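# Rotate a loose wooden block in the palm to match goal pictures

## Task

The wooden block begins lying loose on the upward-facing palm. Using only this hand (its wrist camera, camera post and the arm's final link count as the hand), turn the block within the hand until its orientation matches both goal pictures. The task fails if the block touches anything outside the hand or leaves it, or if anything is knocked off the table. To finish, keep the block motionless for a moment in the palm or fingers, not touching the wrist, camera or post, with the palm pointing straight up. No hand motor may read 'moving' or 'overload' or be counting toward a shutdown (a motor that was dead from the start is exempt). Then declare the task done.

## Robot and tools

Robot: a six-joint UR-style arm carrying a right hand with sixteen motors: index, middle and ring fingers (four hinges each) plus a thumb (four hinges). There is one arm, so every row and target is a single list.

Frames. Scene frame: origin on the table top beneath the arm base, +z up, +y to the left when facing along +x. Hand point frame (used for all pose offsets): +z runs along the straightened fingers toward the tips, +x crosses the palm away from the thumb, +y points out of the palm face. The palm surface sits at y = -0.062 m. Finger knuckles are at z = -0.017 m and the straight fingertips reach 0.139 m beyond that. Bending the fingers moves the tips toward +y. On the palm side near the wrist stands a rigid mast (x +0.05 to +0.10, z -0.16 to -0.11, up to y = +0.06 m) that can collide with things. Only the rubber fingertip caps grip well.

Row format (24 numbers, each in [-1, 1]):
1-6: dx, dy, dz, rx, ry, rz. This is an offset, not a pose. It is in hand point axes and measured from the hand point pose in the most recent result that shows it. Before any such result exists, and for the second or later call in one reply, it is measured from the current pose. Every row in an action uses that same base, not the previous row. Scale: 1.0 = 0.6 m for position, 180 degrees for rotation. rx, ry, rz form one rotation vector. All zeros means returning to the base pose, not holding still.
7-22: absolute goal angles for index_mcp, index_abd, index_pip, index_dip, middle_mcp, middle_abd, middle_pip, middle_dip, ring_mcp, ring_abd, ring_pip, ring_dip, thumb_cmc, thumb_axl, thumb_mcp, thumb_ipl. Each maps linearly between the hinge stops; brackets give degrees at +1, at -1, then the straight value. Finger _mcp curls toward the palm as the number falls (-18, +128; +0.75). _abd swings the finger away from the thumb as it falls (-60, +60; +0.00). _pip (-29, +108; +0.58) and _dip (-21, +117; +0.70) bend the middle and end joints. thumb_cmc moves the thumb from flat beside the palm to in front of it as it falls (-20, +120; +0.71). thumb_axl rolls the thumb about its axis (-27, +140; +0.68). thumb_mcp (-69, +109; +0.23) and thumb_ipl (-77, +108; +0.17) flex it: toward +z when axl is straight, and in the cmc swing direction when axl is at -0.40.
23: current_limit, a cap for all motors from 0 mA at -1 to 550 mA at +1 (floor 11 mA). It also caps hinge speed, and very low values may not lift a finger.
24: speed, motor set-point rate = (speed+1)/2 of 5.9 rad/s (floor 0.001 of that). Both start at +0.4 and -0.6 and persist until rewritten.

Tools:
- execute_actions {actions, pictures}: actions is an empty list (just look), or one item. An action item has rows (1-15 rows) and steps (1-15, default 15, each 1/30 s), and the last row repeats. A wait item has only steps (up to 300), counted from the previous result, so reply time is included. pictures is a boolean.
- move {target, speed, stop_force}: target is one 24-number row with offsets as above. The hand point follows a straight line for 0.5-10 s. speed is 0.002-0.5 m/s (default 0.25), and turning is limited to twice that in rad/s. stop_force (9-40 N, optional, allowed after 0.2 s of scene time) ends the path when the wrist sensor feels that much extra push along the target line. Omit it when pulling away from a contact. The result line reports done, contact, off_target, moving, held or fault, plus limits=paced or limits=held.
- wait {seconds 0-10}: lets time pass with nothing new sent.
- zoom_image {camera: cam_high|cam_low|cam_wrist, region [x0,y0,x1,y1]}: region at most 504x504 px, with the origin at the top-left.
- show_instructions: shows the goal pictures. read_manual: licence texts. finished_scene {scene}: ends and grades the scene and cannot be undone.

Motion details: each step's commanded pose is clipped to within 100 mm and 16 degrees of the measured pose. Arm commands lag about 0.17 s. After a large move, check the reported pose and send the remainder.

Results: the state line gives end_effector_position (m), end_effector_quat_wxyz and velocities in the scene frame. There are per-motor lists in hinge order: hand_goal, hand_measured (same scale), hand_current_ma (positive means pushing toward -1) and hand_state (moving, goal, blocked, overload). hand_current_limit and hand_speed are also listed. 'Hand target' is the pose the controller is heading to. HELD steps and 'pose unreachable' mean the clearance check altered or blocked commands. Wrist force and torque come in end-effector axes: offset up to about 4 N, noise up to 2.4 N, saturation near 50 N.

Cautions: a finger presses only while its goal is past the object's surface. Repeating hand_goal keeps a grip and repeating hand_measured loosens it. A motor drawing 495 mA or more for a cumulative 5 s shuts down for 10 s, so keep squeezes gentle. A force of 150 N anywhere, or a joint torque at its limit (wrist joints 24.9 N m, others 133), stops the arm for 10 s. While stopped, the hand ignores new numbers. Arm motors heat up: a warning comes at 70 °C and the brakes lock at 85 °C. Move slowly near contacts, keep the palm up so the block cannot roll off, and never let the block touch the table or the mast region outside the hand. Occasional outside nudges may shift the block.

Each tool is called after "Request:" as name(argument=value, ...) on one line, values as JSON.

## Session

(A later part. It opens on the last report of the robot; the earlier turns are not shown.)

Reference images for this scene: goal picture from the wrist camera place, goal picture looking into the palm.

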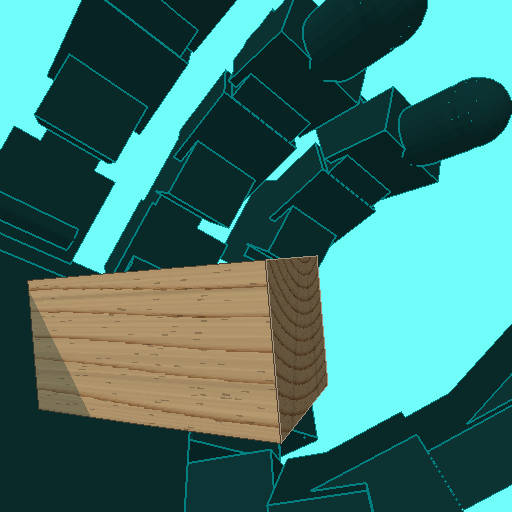

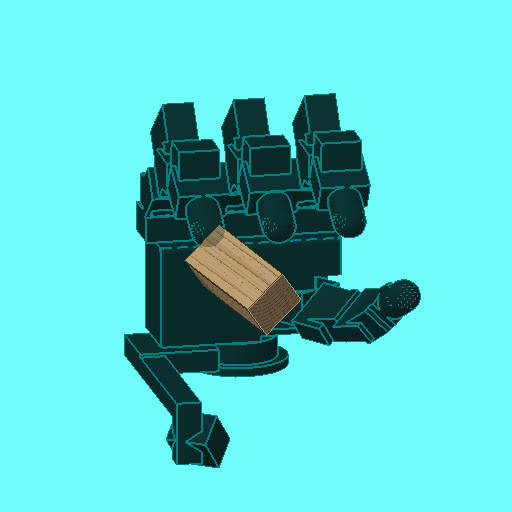

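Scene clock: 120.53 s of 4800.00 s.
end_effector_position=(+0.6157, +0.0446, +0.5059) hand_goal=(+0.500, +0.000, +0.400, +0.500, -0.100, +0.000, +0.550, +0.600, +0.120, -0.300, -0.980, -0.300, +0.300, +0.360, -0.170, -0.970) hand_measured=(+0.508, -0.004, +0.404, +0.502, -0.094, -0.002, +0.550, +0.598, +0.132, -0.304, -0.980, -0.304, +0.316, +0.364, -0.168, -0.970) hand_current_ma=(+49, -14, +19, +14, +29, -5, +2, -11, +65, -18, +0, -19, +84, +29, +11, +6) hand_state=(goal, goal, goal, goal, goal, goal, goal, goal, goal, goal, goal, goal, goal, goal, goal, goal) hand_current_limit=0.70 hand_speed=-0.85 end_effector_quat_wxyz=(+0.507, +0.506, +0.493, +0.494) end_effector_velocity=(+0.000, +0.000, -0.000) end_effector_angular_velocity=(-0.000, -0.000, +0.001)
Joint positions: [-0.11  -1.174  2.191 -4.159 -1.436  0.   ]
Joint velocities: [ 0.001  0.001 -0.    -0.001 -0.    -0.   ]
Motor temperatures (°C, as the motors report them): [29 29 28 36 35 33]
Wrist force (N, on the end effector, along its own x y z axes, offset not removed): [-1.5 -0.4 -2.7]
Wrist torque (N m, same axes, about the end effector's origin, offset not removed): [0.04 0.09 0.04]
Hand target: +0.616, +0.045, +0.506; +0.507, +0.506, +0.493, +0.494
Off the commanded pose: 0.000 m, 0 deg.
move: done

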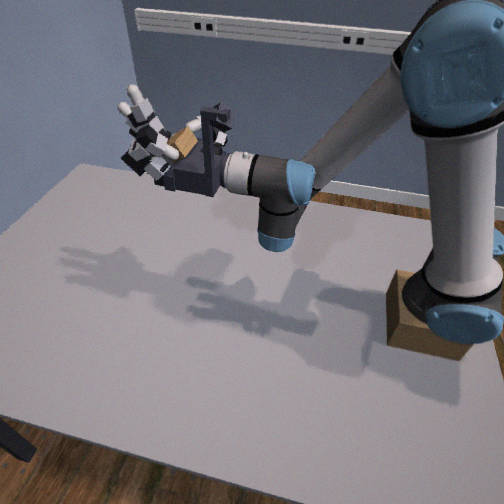

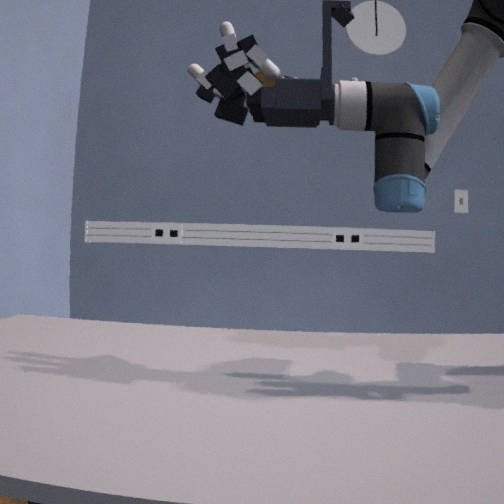

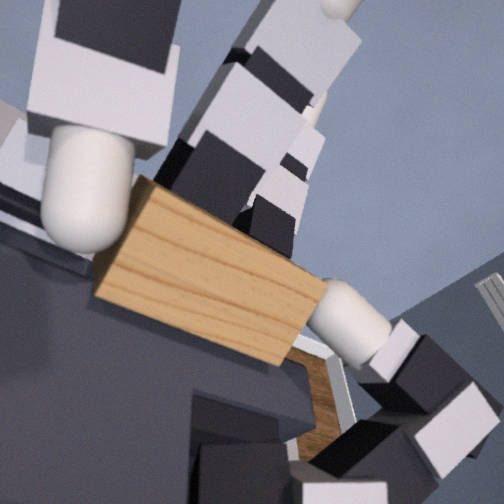

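Request:
move(target=[0,0,0,0,0,0,0.6,0,0.4,0.5,-0.1,0,0.55,0.6,0.25,-0.25,-0.98,-0.42,0.5,0.5,-0.2,-0.95,0.7,-0.8])

Request:
move(target=[0,0,0,0,0,0,0.6,0,0.4,0.5,-0.1,0,0.55,0.6,0.25,-0.5,-0.98,-0.42,0.4,0.5,-0.27,-0.95,0.7,-0.88])

Request:
move(target=[0,0,0,0,0,0,0.6,0,0.4,0.5,-0.1,0,0.55,0.6,0.25,-0.5,-0.98,-0.42,0.15,0.42,-0.13,-0.95,0.7,-0.92])

Request:
zoom_image(camera="cam_high", region=[90,60,260,210])

Scene clock: 127.83 s of 4800.00 s.
end_effector_position=(+0.6157, +0.0446, +0.5059) hand_goal=(+0.600, +0.000, +0.400, +0.500, -0.100, +0.000, +0.550, +0.600, +0.250, -0.250, -0.980, -0.420, +0.500, +0.500, -0.200, -0.950) hand_measured=(+0.610, -0.004, +0.404, +0.502, -0.094, -0.002, +0.550, +0.598, +0.254, -0.254, -0.980, -0.418, +0.504, +0.502, -0.198, -0.954) hand_current_ma=(+51, -14, +19, +14, +29, -5, +2, -11, +16, -17, +0, +12, +22, +8, +9, -22) hand_state=(goal, goal, goal, goal, goal, goal, goal, goal, goal, goal, goal, goal, goal, goal, goal, goal) hand_current_limit=0.70 hand_speed=-0.80 end_effector_quat_wxyz=(+0.507, +0.506, +0.493, +0.494) end_effector_velocity=(+0.000, -0.000, -0.000) end_effector_angular_velocity=(+0.000, -0.000, -0.001)
Joint positions: [-0.11  -1.174  2.191 -4.159 -1.436  0.   ]
Joint velocities: [-0.  0.  0. -0. -0.  0.]
Motor temperatures (°C, as the motors report them): [29 29 28 36 35 33]
Wrist force (N, on the end effector, along its own x y z axes, offset not removed): [-1.3 -2.0 -0.3]
Wrist torque (N m, same axes, about the end effector's origin, offset not removed): [-0.28 -0.02 0.06]
Hand target: +0.616, +0.045, +0.506; +0.507, +0.506, +0.493, +0.494
Off the commanded pose: 0.000 m, 0 deg.
After step 90, 3.60 s passed at rest.
move: done

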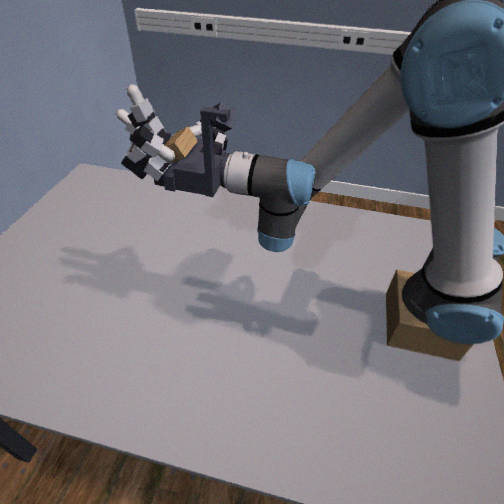

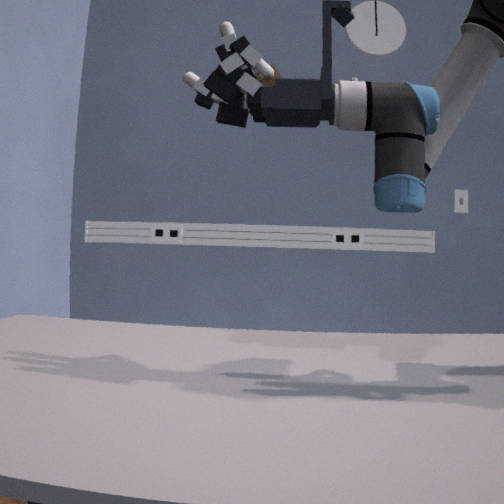

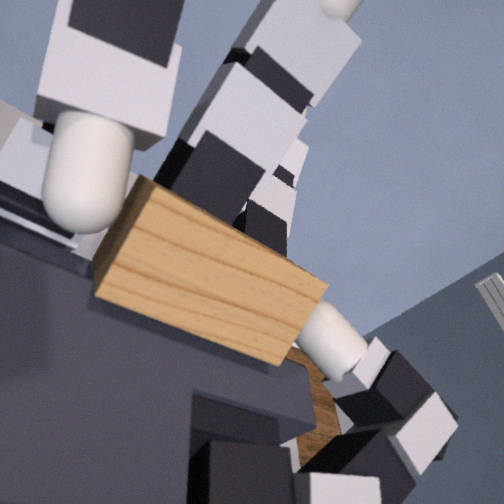

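Scene clock: 128.83 s of 4800.00 s.
end_effector_position=(+0.6157, +0.0446, +0.5059) hand_goal=(+0.600, +0.000, +0.400, +0.500, -0.100, +0.000, +0.550, +0.600, +0.250, -0.500, -0.980, -0.420, +0.400, +0.500, -0.270, -0.950) hand_measured=(+0.610, -0.004, +0.404, +0.502, -0.086, -0.002, +0.550, +0.598, +0.254, -0.430, -0.966, -0.418, +0.424, +0.506, -0.246, -0.952) hand_current_ma=(+51, -14, +19, +14, +71, -5, +2, -11, +16, +312, +69, +15, +125, +37, +155, -16) hand_state=(goal, goal, goal, goal, goal, goal, goal, goal, goal, blocked, goal, goal, blocked, goal, blocked, goal) hand_current_limit=0.70 hand_speed=-0.88 end_effector_quat_wxyz=(+0.507, +0.506, +0.493, +0.494) end_effector_velocity=(-0.000, +0.000, -0.001) end_effector_angular_velocity=(+0.000, +0.001, +0.000)
Joint positions: [-0.11  -1.174  2.191 -4.159 -1.436  0.   ]
Joint velocities: [ 0.     0.001  0.001 -0.    -0.     0.   ]
Motor temperatures (°C, as the motors report them): [29 29 28 36 35 33]
Wrist force (N, on the end effector, along its own x y z axes, offset not removed): [-1.2 -0.3 -0.3]
Wrist torque (N m, same axes, about the end effector's origin, offset not removed): [-0.07 0.00 0.10]
Hand target: +0.616, +0.045, +0.506; +0.507, +0.506, +0.493, +0.494
Off the commanded pose: 0.000 m, 0 deg.
move: done

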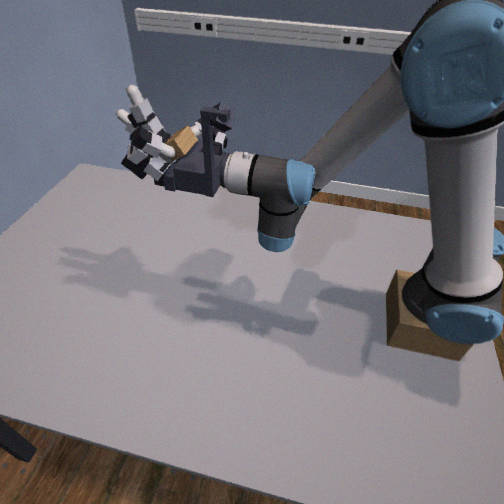

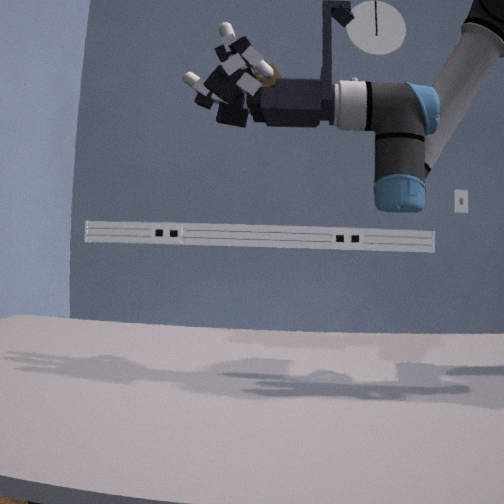

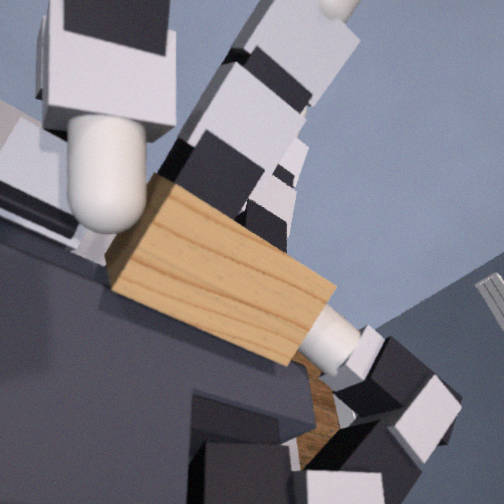

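Scene clock: 130.37 s of 4800.00 s.
end_effector_position=(+0.6157, +0.0446, +0.5059) hand_goal=(+0.600, +0.000, +0.400, +0.500, -0.100, +0.000, +0.550, +0.600, +0.250, -0.500, -0.980, -0.420, +0.150, +0.420, -0.130, -0.950) hand_measured=(+0.610, -0.004, +0.404, +0.502, -0.086, -0.002, +0.550, +0.598, +0.254, -0.470, -0.972, -0.418, +0.206, +0.440, -0.110, -0.944) hand_current_ma=(+51, -14, +19, +14, +72, -5, +2, -11, +16, +131, +44, +7, +304, +132, +137, +43) hand_state=(goal, goal, goal, goal, goal, goal, goal, goal, goal, blocked, goal, goal, blocked, goal, blocked, goal) hand_current_limit=0.70 hand_speed=-0.92 end_effector_quat_wxyz=(+0.507, +0.506, +0.493, +0.494) end_effector_velocity=(-0.000, -0.000, -0.001) end_effector_angular_velocity=(+0.001, +0.003, -0.000)
Joint positions: [-0.11  -1.174  2.191 -4.159 -1.436  0.   ]
Joint velocities: [-0.    -0.     0.002  0.001  0.     0.   ]
Motor temperatures (°C, as the motors report them): [29 29 28 36 35 33]
Wrist force (N, on the end effector, along its own x y z axes, offset not removed): [-1.7 -0.5 -1.4]
Wrist torque (N m, same axes, about the end effector's origin, offset not removed): [0.04 0.09 -0.04]
Hand target: +0.616, +0.045, +0.506; +0.507, +0.506, +0.493, +0.494
Off the commanded pose: 0.000 m, 0 deg.
move: done

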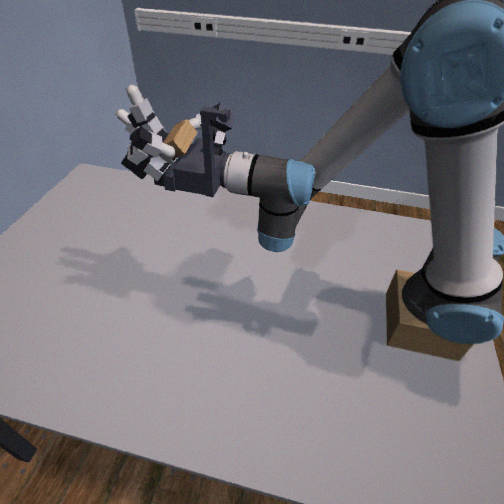

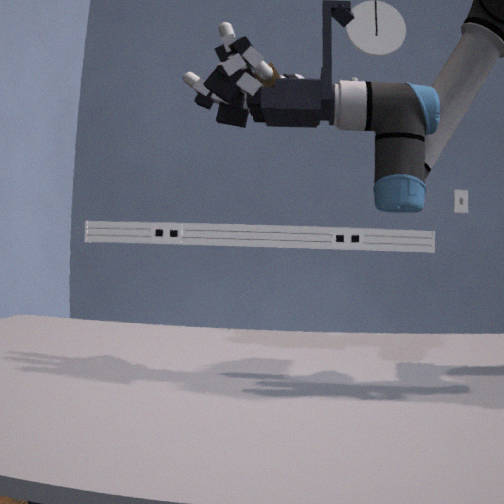

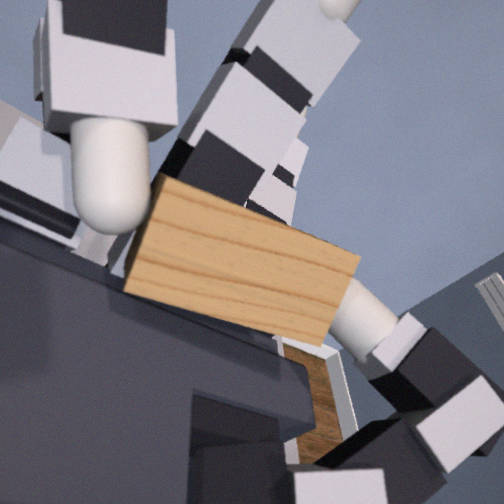

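Region (90, 60, 260, 210) of cam_high's 504x504 image, scaled by 2.965, with more detail than that image has; it fills the top 445 rows of this view, and the rest is white.

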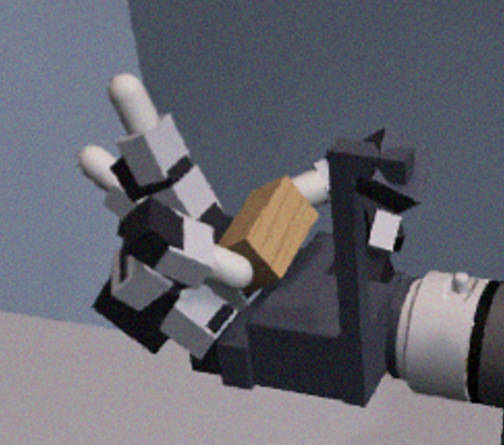

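Working. Continue in small steps with cmc leading.

Request:
move(target=[0,0,0,0,0,0,0.6,0,0.4,0.5,-0.1,0,0.55,0.6,0.25,-0.5,-0.98,-0.42,-0.02,0.36,-0.02,-0.95,0.7,-0.94])

Request:
move(target=[0,0,0,0,0,0,0.6,0,0.4,0.5,-0.1,0,0.55,0.6,0.25,-0.48,-0.98,-0.45,-0.17,0.3,0.09,-0.93,0.7,-0.94])

Scene clock: 135.47 s of 4800.00 s.
end_effector_position=(+0.6157, +0.0446, +0.5059) hand_goal=(+0.600, +0.000, +0.400, +0.500, -0.100, +0.000, +0.550, +0.600, +0.250, -0.500, -0.980, -0.420, -0.020, +0.360, -0.020, -0.950) hand_measured=(+0.610, -0.004, +0.404, +0.502, -0.086, -0.002, +0.550, +0.598, +0.254, -0.470, -0.980, -0.424, +0.050, +0.388, +0.004, -0.942) hand_current_ma=(+51, -14, +19, +14, +71, -5, +2, -11, +16, +131, +2, -24, +376, +192, +154, +59) hand_state=(goal, goal, goal, goal, goal, goal, goal, goal, goal, blocked, goal, goal, blocked, blocked, blocked, goal) hand_current_limit=0.70 hand_speed=-0.94 end_effector_quat_wxyz=(+0.507, +0.506, +0.493, +0.494) end_effector_velocity=(-0.000, +0.000, -0.000) end_effector_angular_velocity=(-0.000, +0.001, +0.000)
Joint positions: [-0.11  -1.174  2.191 -4.159 -1.436  0.   ]
Joint velocities: [ 0.    -0.001  0.001  0.001  0.    -0.   ]
Motor temperatures (°C, as the motors report them): [29 29 28 36 35 33]
Wrist force (N, on the end effector, along its own x y z axes, offset not removed): [-0.6 -0.1 -1.7]
Wrist torque (N m, same axes, about the end effector's origin, offset not removed): [0.03 -0.01 0.14]
Hand target: +0.616, +0.045, +0.506; +0.507, +0.506, +0.493, +0.494
Off the commanded pose: 0.000 m, 0 deg.
After step 90, 0.73 s passed at rest.
move: done

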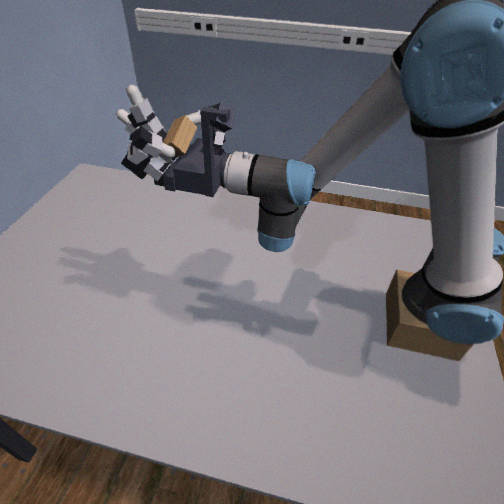

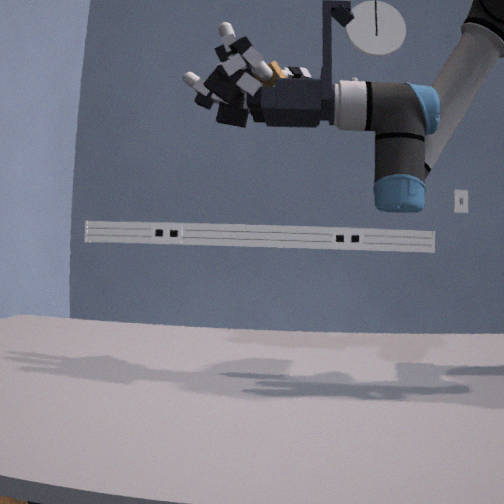

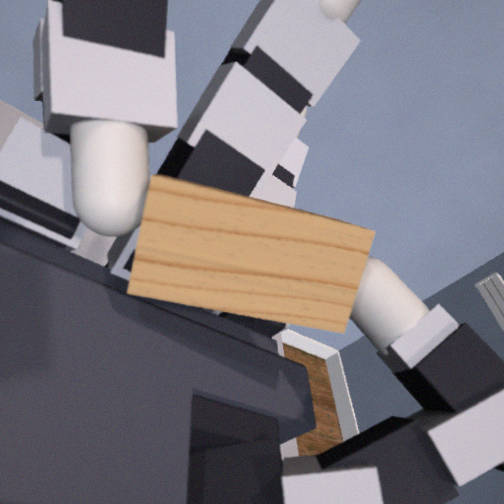

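Scene clock: 136.70 s of 4800.00 s.
end_effector_position=(+0.6157, +0.0446, +0.5059) hand_goal=(+0.600, +0.000, +0.400, +0.500, -0.100, +0.000, +0.550, +0.600, +0.250, -0.480, -0.980, -0.450, -0.170, +0.300, +0.090, -0.930) hand_measured=(+0.610, -0.004, +0.404, +0.502, -0.086, -0.002, +0.550, +0.598, +0.252, -0.456, -0.986, -0.456, -0.102, +0.324, +0.110, -0.922) hand_current_ma=(+51, -14, +19, +14, +71, -5, +2, -11, +14, +109, -29, -34, +371, +162, +137, +57) hand_state=(goal, goal, goal, goal, goal, goal, goal, goal, goal, blocked, goal, goal, blocked, blocked, blocked, goal) hand_current_limit=0.70 hand_speed=-0.94 end_effector_quat_wxyz=(+0.507, +0.506, +0.493, +0.494) end_effector_velocity=(-0.000, +0.000, +0.001) end_effector_angular_velocity=(+0.000, -0.001, +0.000)
Joint positions: [-0.11  -1.174  2.191 -4.159 -1.436  0.   ]
Joint velocities: [ 0.    -0.001 -0.     0.    -0.     0.   ]
Motor temperatures (°C, as the motors report them): [29 29 28 36 35 33]
Wrist force (N, on the end effector, along its own x y z axes, offset not removed): [-2.1 -1.7 -1.2]
Wrist torque (N m, same axes, about the end effector's origin, offset not removed): [-0.16 0.15 -0.07]
Hand target: +0.616, +0.045, +0.506; +0.507, +0.506, +0.493, +0.494
Off the commanded pose: 0.000 m, 0 deg.
move: done

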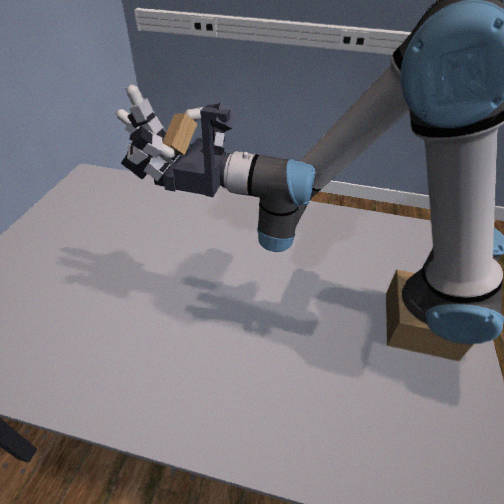

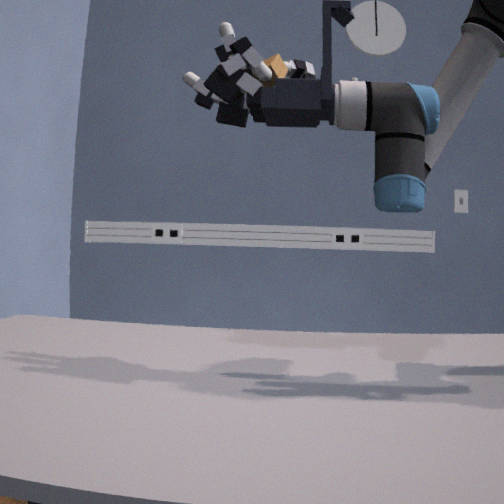

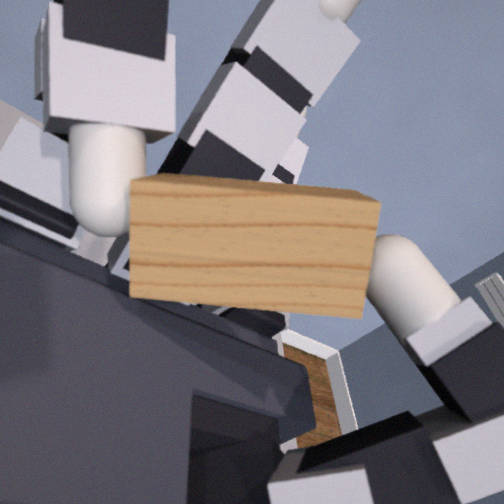

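Request:
move(target=[0,0,0,0,0,0,0.6,0,0.4,0.5,-0.1,0,0.55,0.6,0.25,-0.48,-0.98,-0.47,-0.3,0.22,0.21,-0.93,0.7,-0.94])

Request:
move(target=[0,0,0,0,0,0,0.6,0,0.4,0.5,-0.1,0,0.55,0.6,0.25,-0.48,-0.98,-0.5,-0.44,0.16,0.32,-0.93,0.7,-0.94])

Scene clock: 141.97 s of 4800.00 s.
end_effector_position=(+0.6157, +0.0446, +0.5059) hand_goal=(+0.600, +0.000, +0.400, +0.500, -0.100, +0.000, +0.550, +0.600, +0.250, -0.480, -0.980, -0.470, -0.300, +0.220, +0.210, -0.930) hand_measured=(+0.610, -0.004, +0.404, +0.502, -0.086, -0.002, +0.550, +0.598, +0.256, -0.452, -0.988, -0.480, -0.234, +0.236, +0.230, -0.920) hand_current_ma=(+51, -14, +19, +14, +71, -5, +2, -11, +29, +122, -44, -48, +361, +108, +128, +66) hand_state=(goal, goal, goal, goal, goal, goal, goal, goal, goal, blocked, goal, goal, blocked, goal, goal, goal) hand_current_limit=0.70 hand_speed=-0.94 end_effector_quat_wxyz=(+0.507, +0.506, +0.493, +0.494) end_effector_velocity=(-0.000, +0.000, -0.000) end_effector_angular_velocity=(+0.000, +0.000, +0.000)
Joint positions: [-0.11  -1.174  2.191 -4.159 -1.436  0.   ]
Joint velocities: [ 0. -0.  0.  0.  0.  0.]
Motor temperatures (°C, as the motors report them): [29 29 28 36 35 33]
Wrist force (N, on the end effector, along its own x y z axes, offset not removed): [-0.1 -1.3 -0.7]
Wrist torque (N m, same axes, about the end effector's origin, offset not removed): [-0.19 -0.09 0.04]
Hand target: +0.616, +0.045, +0.506; +0.507, +0.506, +0.493, +0.494
Off the commanded pose: 0.000 m, 0 deg.
After step 90, 1.00 s passed at rest.
move: done

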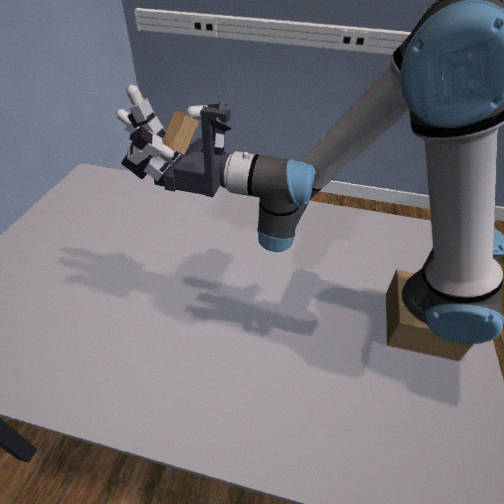

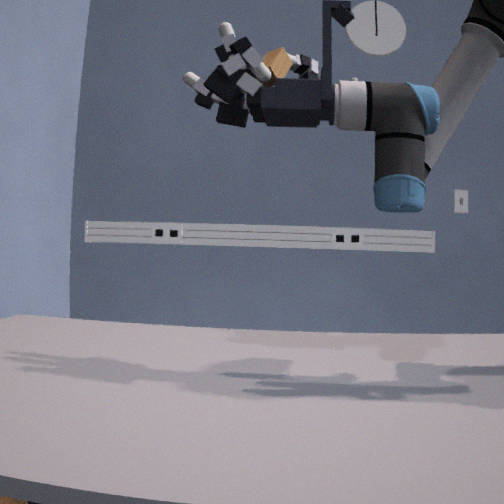

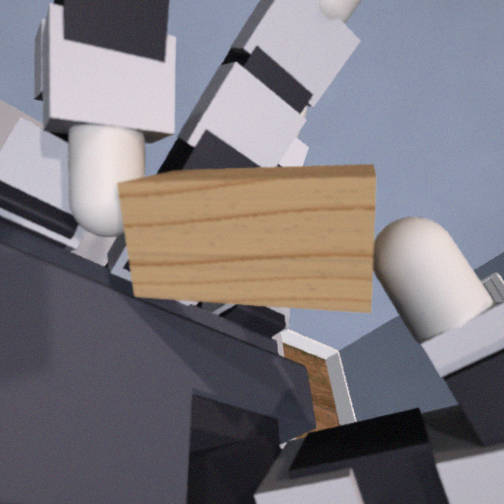

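Scene clock: 143.17 s of 4800.00 s.
end_effector_position=(+0.6157, +0.0446, +0.5059) hand_goal=(+0.600, +0.000, +0.400, +0.500, -0.100, +0.000, +0.550, +0.600, +0.250, -0.480, -0.980, -0.500, -0.440, +0.160, +0.320, -0.930) hand_measured=(+0.610, -0.004, +0.404, +0.502, -0.086, -0.002, +0.550, +0.598, +0.258, -0.452, -0.992, -0.512, -0.372, +0.170, +0.340, -0.920) hand_current_ma=(+51, -14, +19, +14, +71, -5, +2, -11, +39, +122, -62, -58, +368, +66, +138, +66) hand_state=(goal, goal, goal, goal, goal, goal, goal, goal, goal, blocked, goal, goal, blocked, goal, blocked, goal) hand_current_limit=0.70 hand_speed=-0.94 end_effector_quat_wxyz=(+0.507, +0.506, +0.493, +0.494) end_effector_velocity=(+0.000, +0.000, -0.001) end_effector_angular_velocity=(+0.000, +0.002, +0.000)
Joint positions: [-0.11  -1.174  2.191 -4.159 -1.436  0.   ]
Joint velocities: [ 0.     0.     0.001  0.001 -0.    -0.   ]
Motor temperatures (°C, as the motors report them): [29 29 28 36 35 33]
Wrist force (N, on the end effector, along its own x y z axes, offset not removed): [-2.4 -1.0 0.4]
Wrist torque (N m, same axes, about the end effector's origin, offset not removed): [-0.25 0.18 -0.08]
Hand target: +0.616, +0.045, +0.506; +0.507, +0.506, +0.493, +0.494
Off the commanded pose: 0.000 m, 0 deg.
move: done

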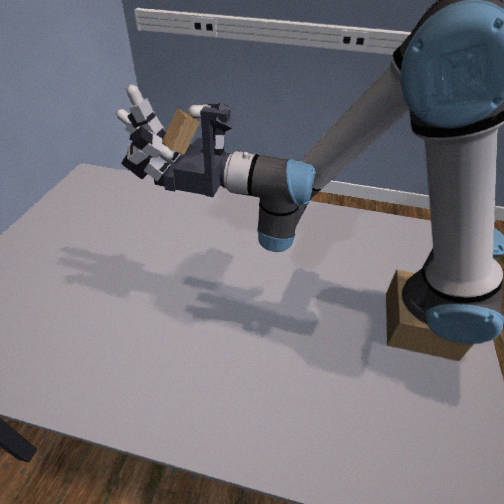

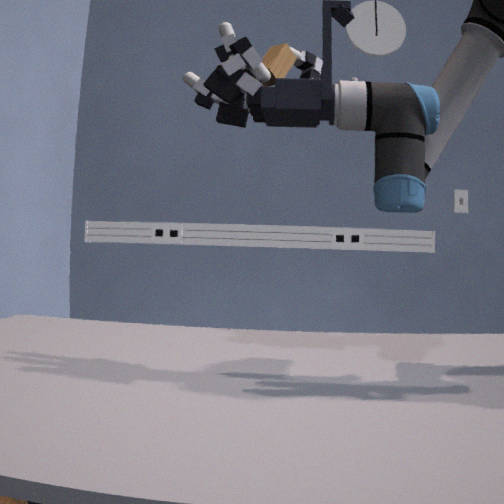

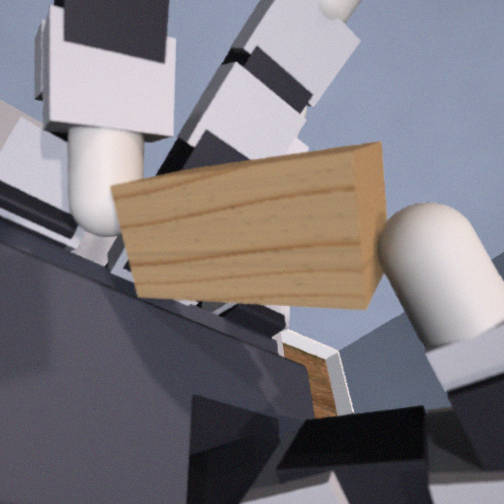

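Request:
execute_actions(actions=[])

Request:
move(target=[0,0,0,0,0,0,0.6,0,0.4,0.5,-0.1,0,0.45,0.6,0.25,-0.48,-0.98,-0.5,-0.44,0.21,0.32,-0.93,0.7,-0.94])

Request:
show_instructions()

Scene clock: 157.63 s of 4800.00 s.
end_effector_position=(+0.6157, +0.0446, +0.5059) hand_goal=(+0.600, +0.000, +0.400, +0.500, -0.100, +0.000, +0.550, +0.600, +0.250, -0.480, -0.980, -0.500, -0.440, +0.160, +0.320, -0.930) hand_measured=(+0.610, -0.004, +0.404, +0.502, -0.086, -0.002, +0.550, +0.598, +0.258, -0.452, -0.992, -0.512, -0.372, +0.170, +0.340, -0.920) hand_current_ma=(+51, -14, +19, +14, +72, -5, +2, -11, +39, +122, -62, -58, +368, +66, +138, +66) hand_state=(goal, goal, goal, goal, goal, goal, goal, goal, goal, blocked, goal, goal, blocked, goal, blocked, goal) hand_current_limit=0.70 hand_speed=-0.94 end_effector_quat_wxyz=(+0.507, +0.506, +0.493, +0.494) end_effector_velocity=(-0.000, +0.000, +0.000) end_effector_angular_velocity=(-0.000, -0.001, +0.000)
Joint positions: [-0.11  -1.174  2.191 -4.159 -1.436  0.   ]
Joint velocities: [ 0.    -0.    -0.    -0.001  0.    -0.   ]
Motor temperatures (°C, as the motors report them): [29 29 28 36 35 33]
Wrist force (N, on the end effector, along its own x y z axes, offset not removed): [-1.2 -0.2 -1.9]
Wrist torque (N m, same axes, about the end effector's origin, offset not removed): [-0.02 0.08 0.05]
Hand target: +0.616, +0.045, +0.506; +0.507, +0.506, +0.493, +0.494
Off the commanded pose: 0.000 m, 0 deg.
Steps of this call (steps 1 to 90: nothing new was sent; then 11.47 s passed at rest). Readings (end_effector_position | what the end effector reports):
1: (+0.6157, +0.0446, +0.5059) | hand_goal=(+0.600, +0.000, +0.400, +0.500, -0.100, +0.000, +0.550, +0.600, +0.250, -0.480, -0.980, -0.500, -0.440, +0.160, +0.320, -0.930) hand_measured=(+0.610, -0.004, +0.404, +0.502, -0.086, -0.002, +0.550, +0.598, +0.258, -0.452, -0.992, -0.512, -0.372, +0.170, +0.340, -0.920) hand_current_ma=(+51, -14, +19, +14, +72, -5, +2, -11, +39, +122, -62, -58, +368, +66, +138, +66) hand_state=(goal, goal, goal, goal, goal, goal, goal, goal, goal, blocked, goal, goal, blocked, goal, blocked, goal) hand_current_limit=0.70 hand_speed=-0.94
2: (+0.6157, +0.0446, +0.5059) | hand_goal=(+0.600, +0.000, +0.400, +0.500, -0.100, +0.000, +0.550, +0.600, +0.250, -0.480, -0.980, -0.500, -0.440, +0.160, +0.320, -0.930) hand_measured=(+0.610, -0.004, +0.404, +0.502, -0.086, -0.002, +0.550, +0.598, +0.258, -0.452, -0.992, -0.512, -0.372, +0.170, +0.340, -0.920) hand_current_ma=(+51, -14, +19, +14, +72, -5, +2, -11, +39, +122, -62, -58, +368, +66, +138, +66) hand_state=(goal, goal, goal, goal, goal, goal, goal, goal, goal, blocked, goal, goal, blocked, goal, blocked, goal) hand_current_limit=0.70 hand_speed=-0.94
4: (+0.6157, +0.0446, +0.5059) | hand_goal=(+0.600, +0.000, +0.400, +0.500, -0.100, +0.000, +0.550, +0.600, +0.250, -0.480, -0.980, -0.500, -0.440, +0.160, +0.320, -0.930) hand_measured=(+0.610, -0.004, +0.404, +0.502, -0.086, -0.002, +0.550, +0.598, +0.258, -0.452, -0.992, -0.512, -0.372, +0.170, +0.340, -0.920) hand_current_ma=(+51, -14, +19, +14, +71, -5, +2, -11, +39, +122, -62, -58, +368, +66, +138, +66) hand_state=(goal, goal, goal, goal, goal, goal, goal, goal, goal, blocked, goal, goal, blocked, goal, blocked, goal) hand_current_limit=0.70 hand_speed=-0.94
8: (+0.6157, +0.0446, +0.5059) | hand_goal=(+0.600, +0.000, +0.400, +0.500, -0.100, +0.000, +0.550, +0.600, +0.250, -0.480, -0.980, -0.500, -0.440, +0.160, +0.320, -0.930) hand_measured=(+0.610, -0.004, +0.404, +0.502, -0.086, -0.002, +0.550, +0.598, +0.258, -0.452, -0.992, -0.512, -0.372, +0.170, +0.340, -0.920) hand_current_ma=(+51, -14, +19, +14, +71, -5, +2, -11, +39, +122, -62, -58, +368, +66, +138, +66) hand_state=(goal, goal, goal, goal, goal, goal, goal, goal, goal, blocked, goal, goal, blocked, goal, blocked, goal) hand_current_limit=0.70 hand_speed=-0.94
90: the state above

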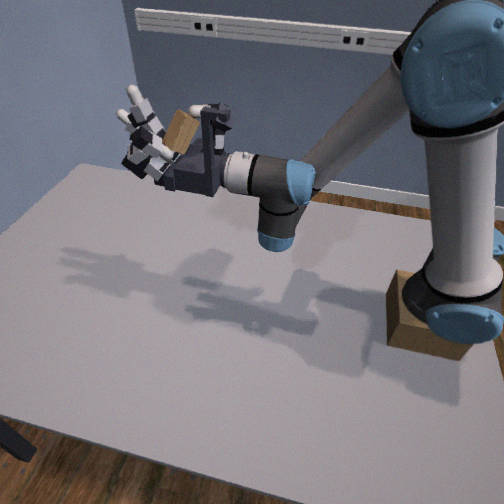

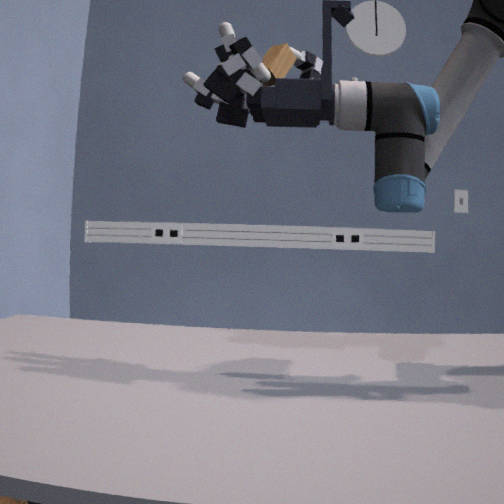

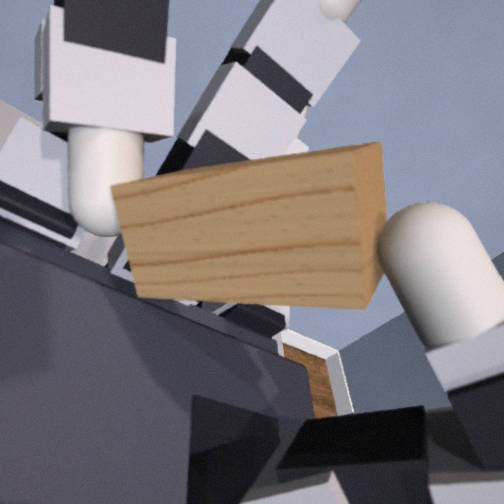

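Scene clock: 158.53 s of 4800.00 s.
end_effector_position=(+0.6157, +0.0446, +0.5059) hand_goal=(+0.600, +0.000, +0.400, +0.500, -0.100, +0.000, +0.450, +0.600, +0.250, -0.480, -0.980, -0.500, -0.440, +0.210, +0.320, -0.930) hand_measured=(+0.610, -0.004, +0.404, +0.502, -0.086, -0.002, +0.456, +0.598, +0.258, -0.452, -0.992, -0.512, -0.378, +0.212, +0.340, -0.920) hand_current_ma=(+51, -14, +19, +14, +71, -5, +31, -11, +39, +121, -62, -58, +336, +15, +138, +66) hand_state=(goal, goal, goal, goal, goal, goal, goal, goal, goal, blocked, goal, goal, blocked, goal, blocked, goal) hand_current_limit=0.70 hand_speed=-0.94 end_effector_quat_wxyz=(+0.507, +0.506, +0.493, +0.494) end_effector_velocity=(-0.000, -0.000, +0.001) end_effector_angular_velocity=(-0.000, -0.001, -0.001)
Joint positions: [-0.11  -1.174  2.191 -4.159 -1.436  0.   ]
Joint velocities: [-0.001 -0.001 -0.     0.    -0.    -0.   ]
Motor temperatures (°C, as the motors report them): [29 29 28 36 35 33]
Wrist force (N, on the end effector, along its own x y z axes, offset not removed): [-1.9 -0.6 -0.6]
Wrist torque (N m, same axes, about the end effector's origin, offset not removed): [-0.07 0.20 -0.04]
Hand target: +0.616, +0.045, +0.506; +0.507, +0.506, +0.493, +0.494
Off the commanded pose: 0.000 m, 0 deg.
move: done

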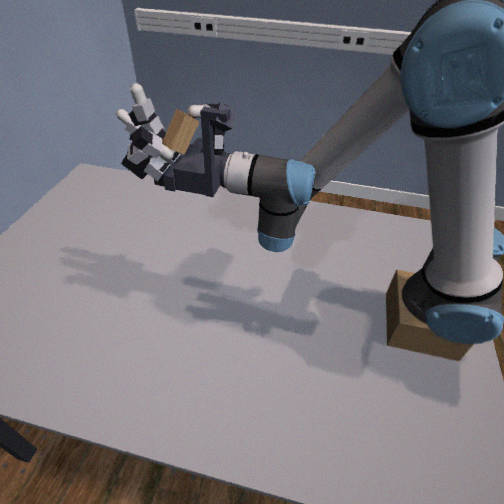

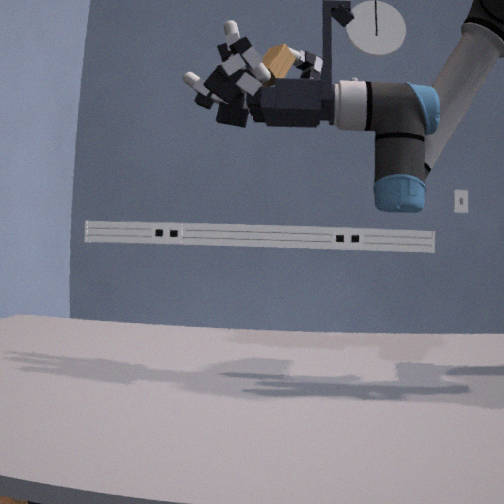

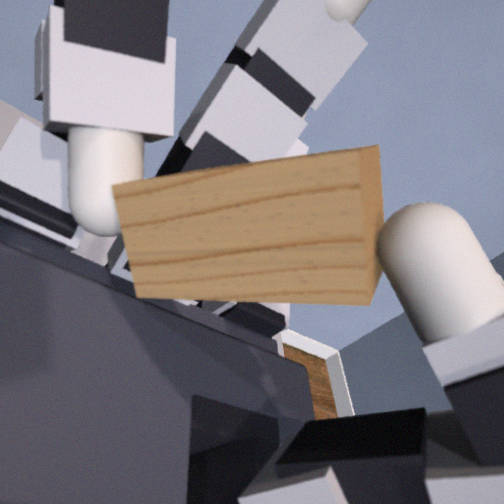

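Reference images for this scene: goal picture from the wrist camera place, goal picture looking into the palm.

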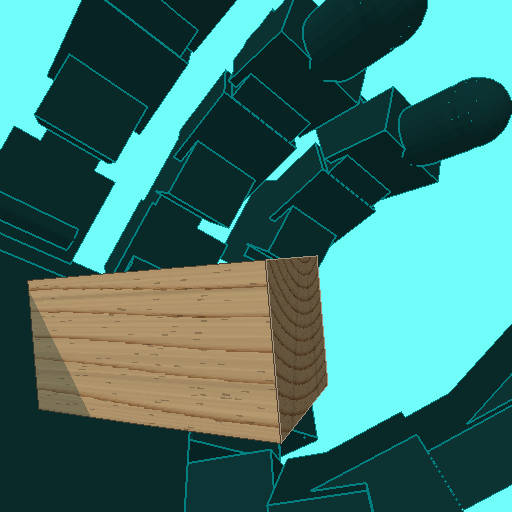

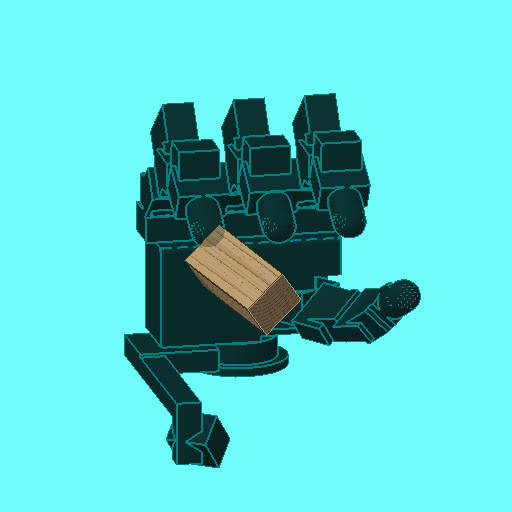

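Request:
move(target=[0,0,0,0,0,0,0.6,0,0.4,0.5,0.0,0,0.45,0.6,0.25,-0.56,-0.98,-0.44,-0.44,0.21,0.32,-0.93,0.7,-0.94])

Scene clock: 162.23 s of 4800.00 s.
end_effector_position=(+0.6157, +0.0446, +0.5059) hand_goal=(+0.600, +0.000, +0.400, +0.500, +0.000, +0.000, +0.450, +0.600, +0.250, -0.560, -0.980, -0.440, -0.440, +0.210, +0.320, -0.930) hand_measured=(+0.610, -0.004, +0.404, +0.502, +0.006, -0.002, +0.456, +0.598, +0.260, -0.518, -0.996, -0.482, -0.378, +0.214, +0.352, -0.914) hand_current_ma=(+51, -14, +19, +14, +31, -5, +31, -11, +53, +186, -82, -223, +336, +30, +217, +106) hand_state=(goal, goal, goal, goal, goal, goal, goal, goal, goal, blocked, goal, blocked, blocked, goal, blocked, goal) hand_current_limit=0.70 hand_speed=-0.94 end_effector_quat_wxyz=(+0.507, +0.506, +0.493, +0.494) end_effector_velocity=(+0.000, -0.000, -0.000) end_effector_angular_velocity=(+0.000, +0.000, -0.001)
Joint positions: [-0.11  -1.174  2.191 -4.159 -1.436  0.   ]
Joint velocities: [-0.001 -0.     0.     0.    -0.     0.   ]
Motor temperatures (°C, as the motors report them): [29 29 28 36 35 33]
Wrist force (N, on the end effector, along its own x y z axes, offset not removed): [-1.0 -0.1 -0.1]
Wrist torque (N m, same axes, about the end effector's origin, offset not removed): [-0.11 -0.11 0.01]
Hand target: +0.616, +0.045, +0.506; +0.507, +0.506, +0.493, +0.494
Off the commanded pose: 0.000 m, 0 deg.
move: done

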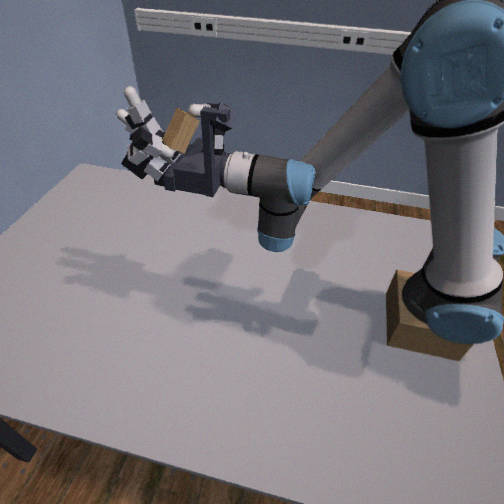

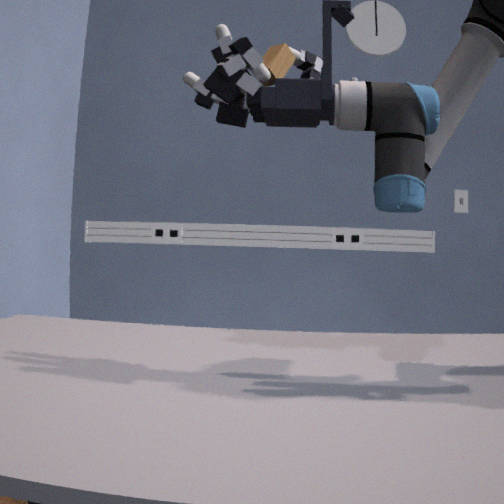

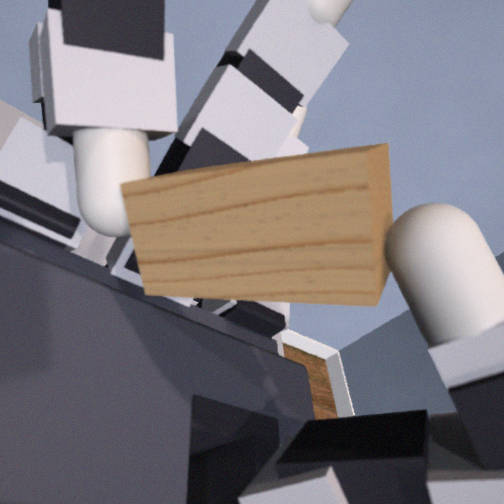

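Request:
move(target=[0,0,0,0,0,0,0.6,0,0.4,0.5,0.12,0,0.45,0.6,0.25,-0.58,-0.9,-0.42,-0.44,0.21,0.32,-0.93,0.7,-0.94])

Scene clock: 166.87 s of 4800.00 s.
end_effector_position=(+0.6157, +0.0446, +0.5059) hand_goal=(+0.600, +0.000, +0.400, +0.500, +0.120, +0.000, +0.450, +0.600, +0.250, -0.580, -0.900, -0.420, -0.440, +0.210, +0.320, -0.930) hand_measured=(+0.610, -0.004, +0.404, +0.502, +0.128, -0.002, +0.456, +0.598, +0.260, -0.532, -0.952, -0.468, -0.378, +0.216, +0.364, -0.908) hand_current_ma=(+51, -14, +19, +14, +39, -5, +31, -11, +56, +209, -263, -253, +336, +42, +283, +156) hand_state=(goal, goal, goal, goal, goal, goal, goal, goal, goal, blocked, blocked, blocked, blocked, goal, blocked, blocked) hand_current_limit=0.70 hand_speed=-0.94 end_effector_quat_wxyz=(+0.507, +0.506, +0.493, +0.494) end_effector_velocity=(+0.000, +0.000, -0.001) end_effector_angular_velocity=(+0.001, +0.002, +0.000)
Joint positions: [-0.11  -1.174  2.191 -4.159 -1.436  0.   ]
Joint velocities: [ 0.     0.001  0.     0.001 -0.     0.   ]
Motor temperatures (°C, as the motors report them): [29 29 28 36 35 33]
Wrist force (N, on the end effector, along its own x y z axes, offset not removed): [-1.8 -1.3 -0.2]
Wrist torque (N m, same axes, about the end effector's origin, offset not removed): [-0.25 0.08 -0.09]
Hand target: +0.616, +0.045, +0.506; +0.507, +0.506, +0.493, +0.494
Off the commanded pose: 0.000 m, 0 deg.
After step 90, 0.53 s passed at rest.
move: done

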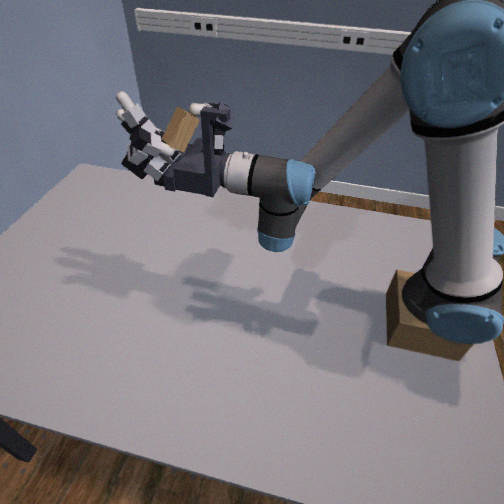

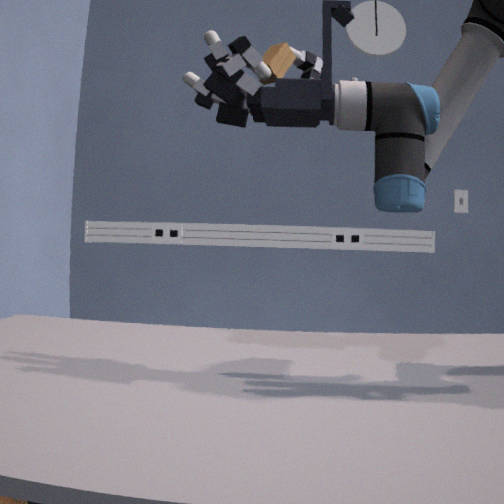

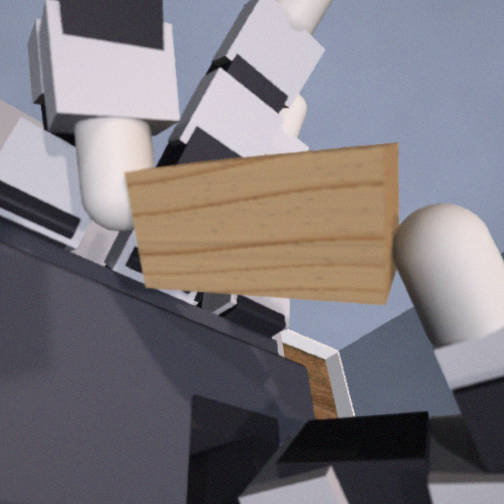

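Request:
move(target=[0,0,0,0,0,0,-0.1,0,0.4,0.5,-0.24,0.2,0.45,0.6,0.25,-0.52,-0.98,-0.5,-0.44,0.21,0.32,-0.93,0.7,-0.9])

Scene clock: 174.13 s of 4800.00 s.
end_effector_position=(+0.6157, +0.0446, +0.5059) hand_goal=(-0.100, +0.000, +0.400, +0.500, -0.240, +0.200, +0.450, +0.600, +0.250, -0.520, -0.980, -0.500, -0.440, +0.210, +0.320, -0.930) hand_measured=(-0.060, -0.002, +0.406, +0.502, -0.236, +0.198, +0.446, +0.598, +0.258, -0.512, -0.988, -0.508, -0.394, +0.214, +0.356, -0.916) hand_current_ma=(+222, -6, +26, +14, +20, -8, -20, -11, +45, +38, -38, -41, +252, +24, +236, +105) hand_state=(blocked, goal, goal, goal, goal, goal, goal, goal, goal, goal, goal, goal, blocked, goal, blocked, goal) hand_current_limit=0.70 hand_speed=-0.90 end_effector_quat_wxyz=(+0.507, +0.506, +0.493, +0.494) end_effector_velocity=(+0.000, -0.000, -0.000) end_effector_angular_velocity=(+0.001, +0.000, -0.001)
Joint positions: [-0.11  -1.174  2.191 -4.159 -1.436  0.   ]
Joint velocities: [-0.     0.001 -0.    -0.    -0.     0.001]
Motor temperatures (°C, as the motors report them): [29 29 28 36 35 34]
Wrist force (N, on the end effector, along its own x y z axes, offset not removed): [-1.5 -0.7 0.7]
Wrist torque (N m, same axes, about the end effector's origin, offset not removed): [-0.33 0.01 -0.01]
Hand target: +0.616, +0.045, +0.506; +0.507, +0.506, +0.493, +0.494
Off the commanded pose: 0.000 m, 0 deg.
After step 90, 1.00 s passed at rest.
move: done

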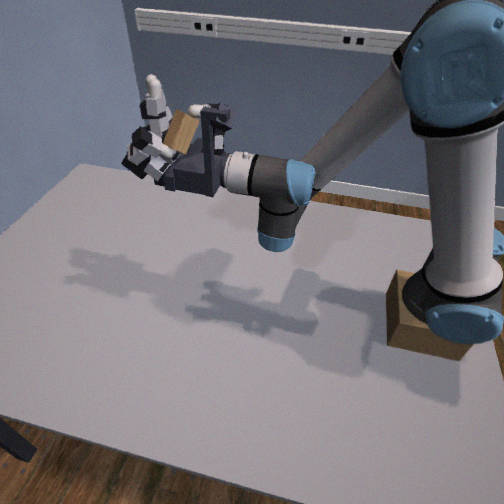

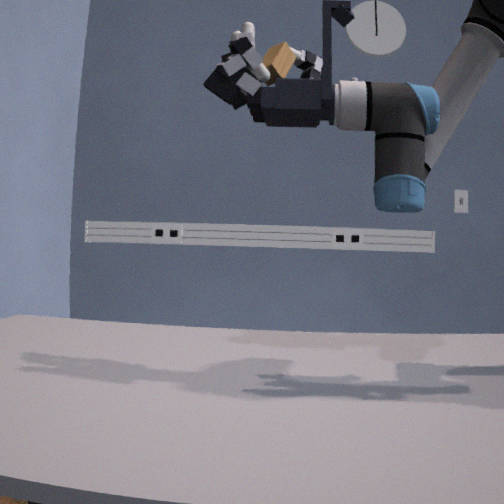

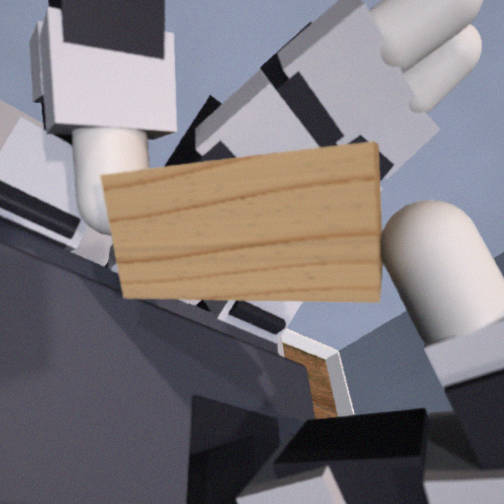

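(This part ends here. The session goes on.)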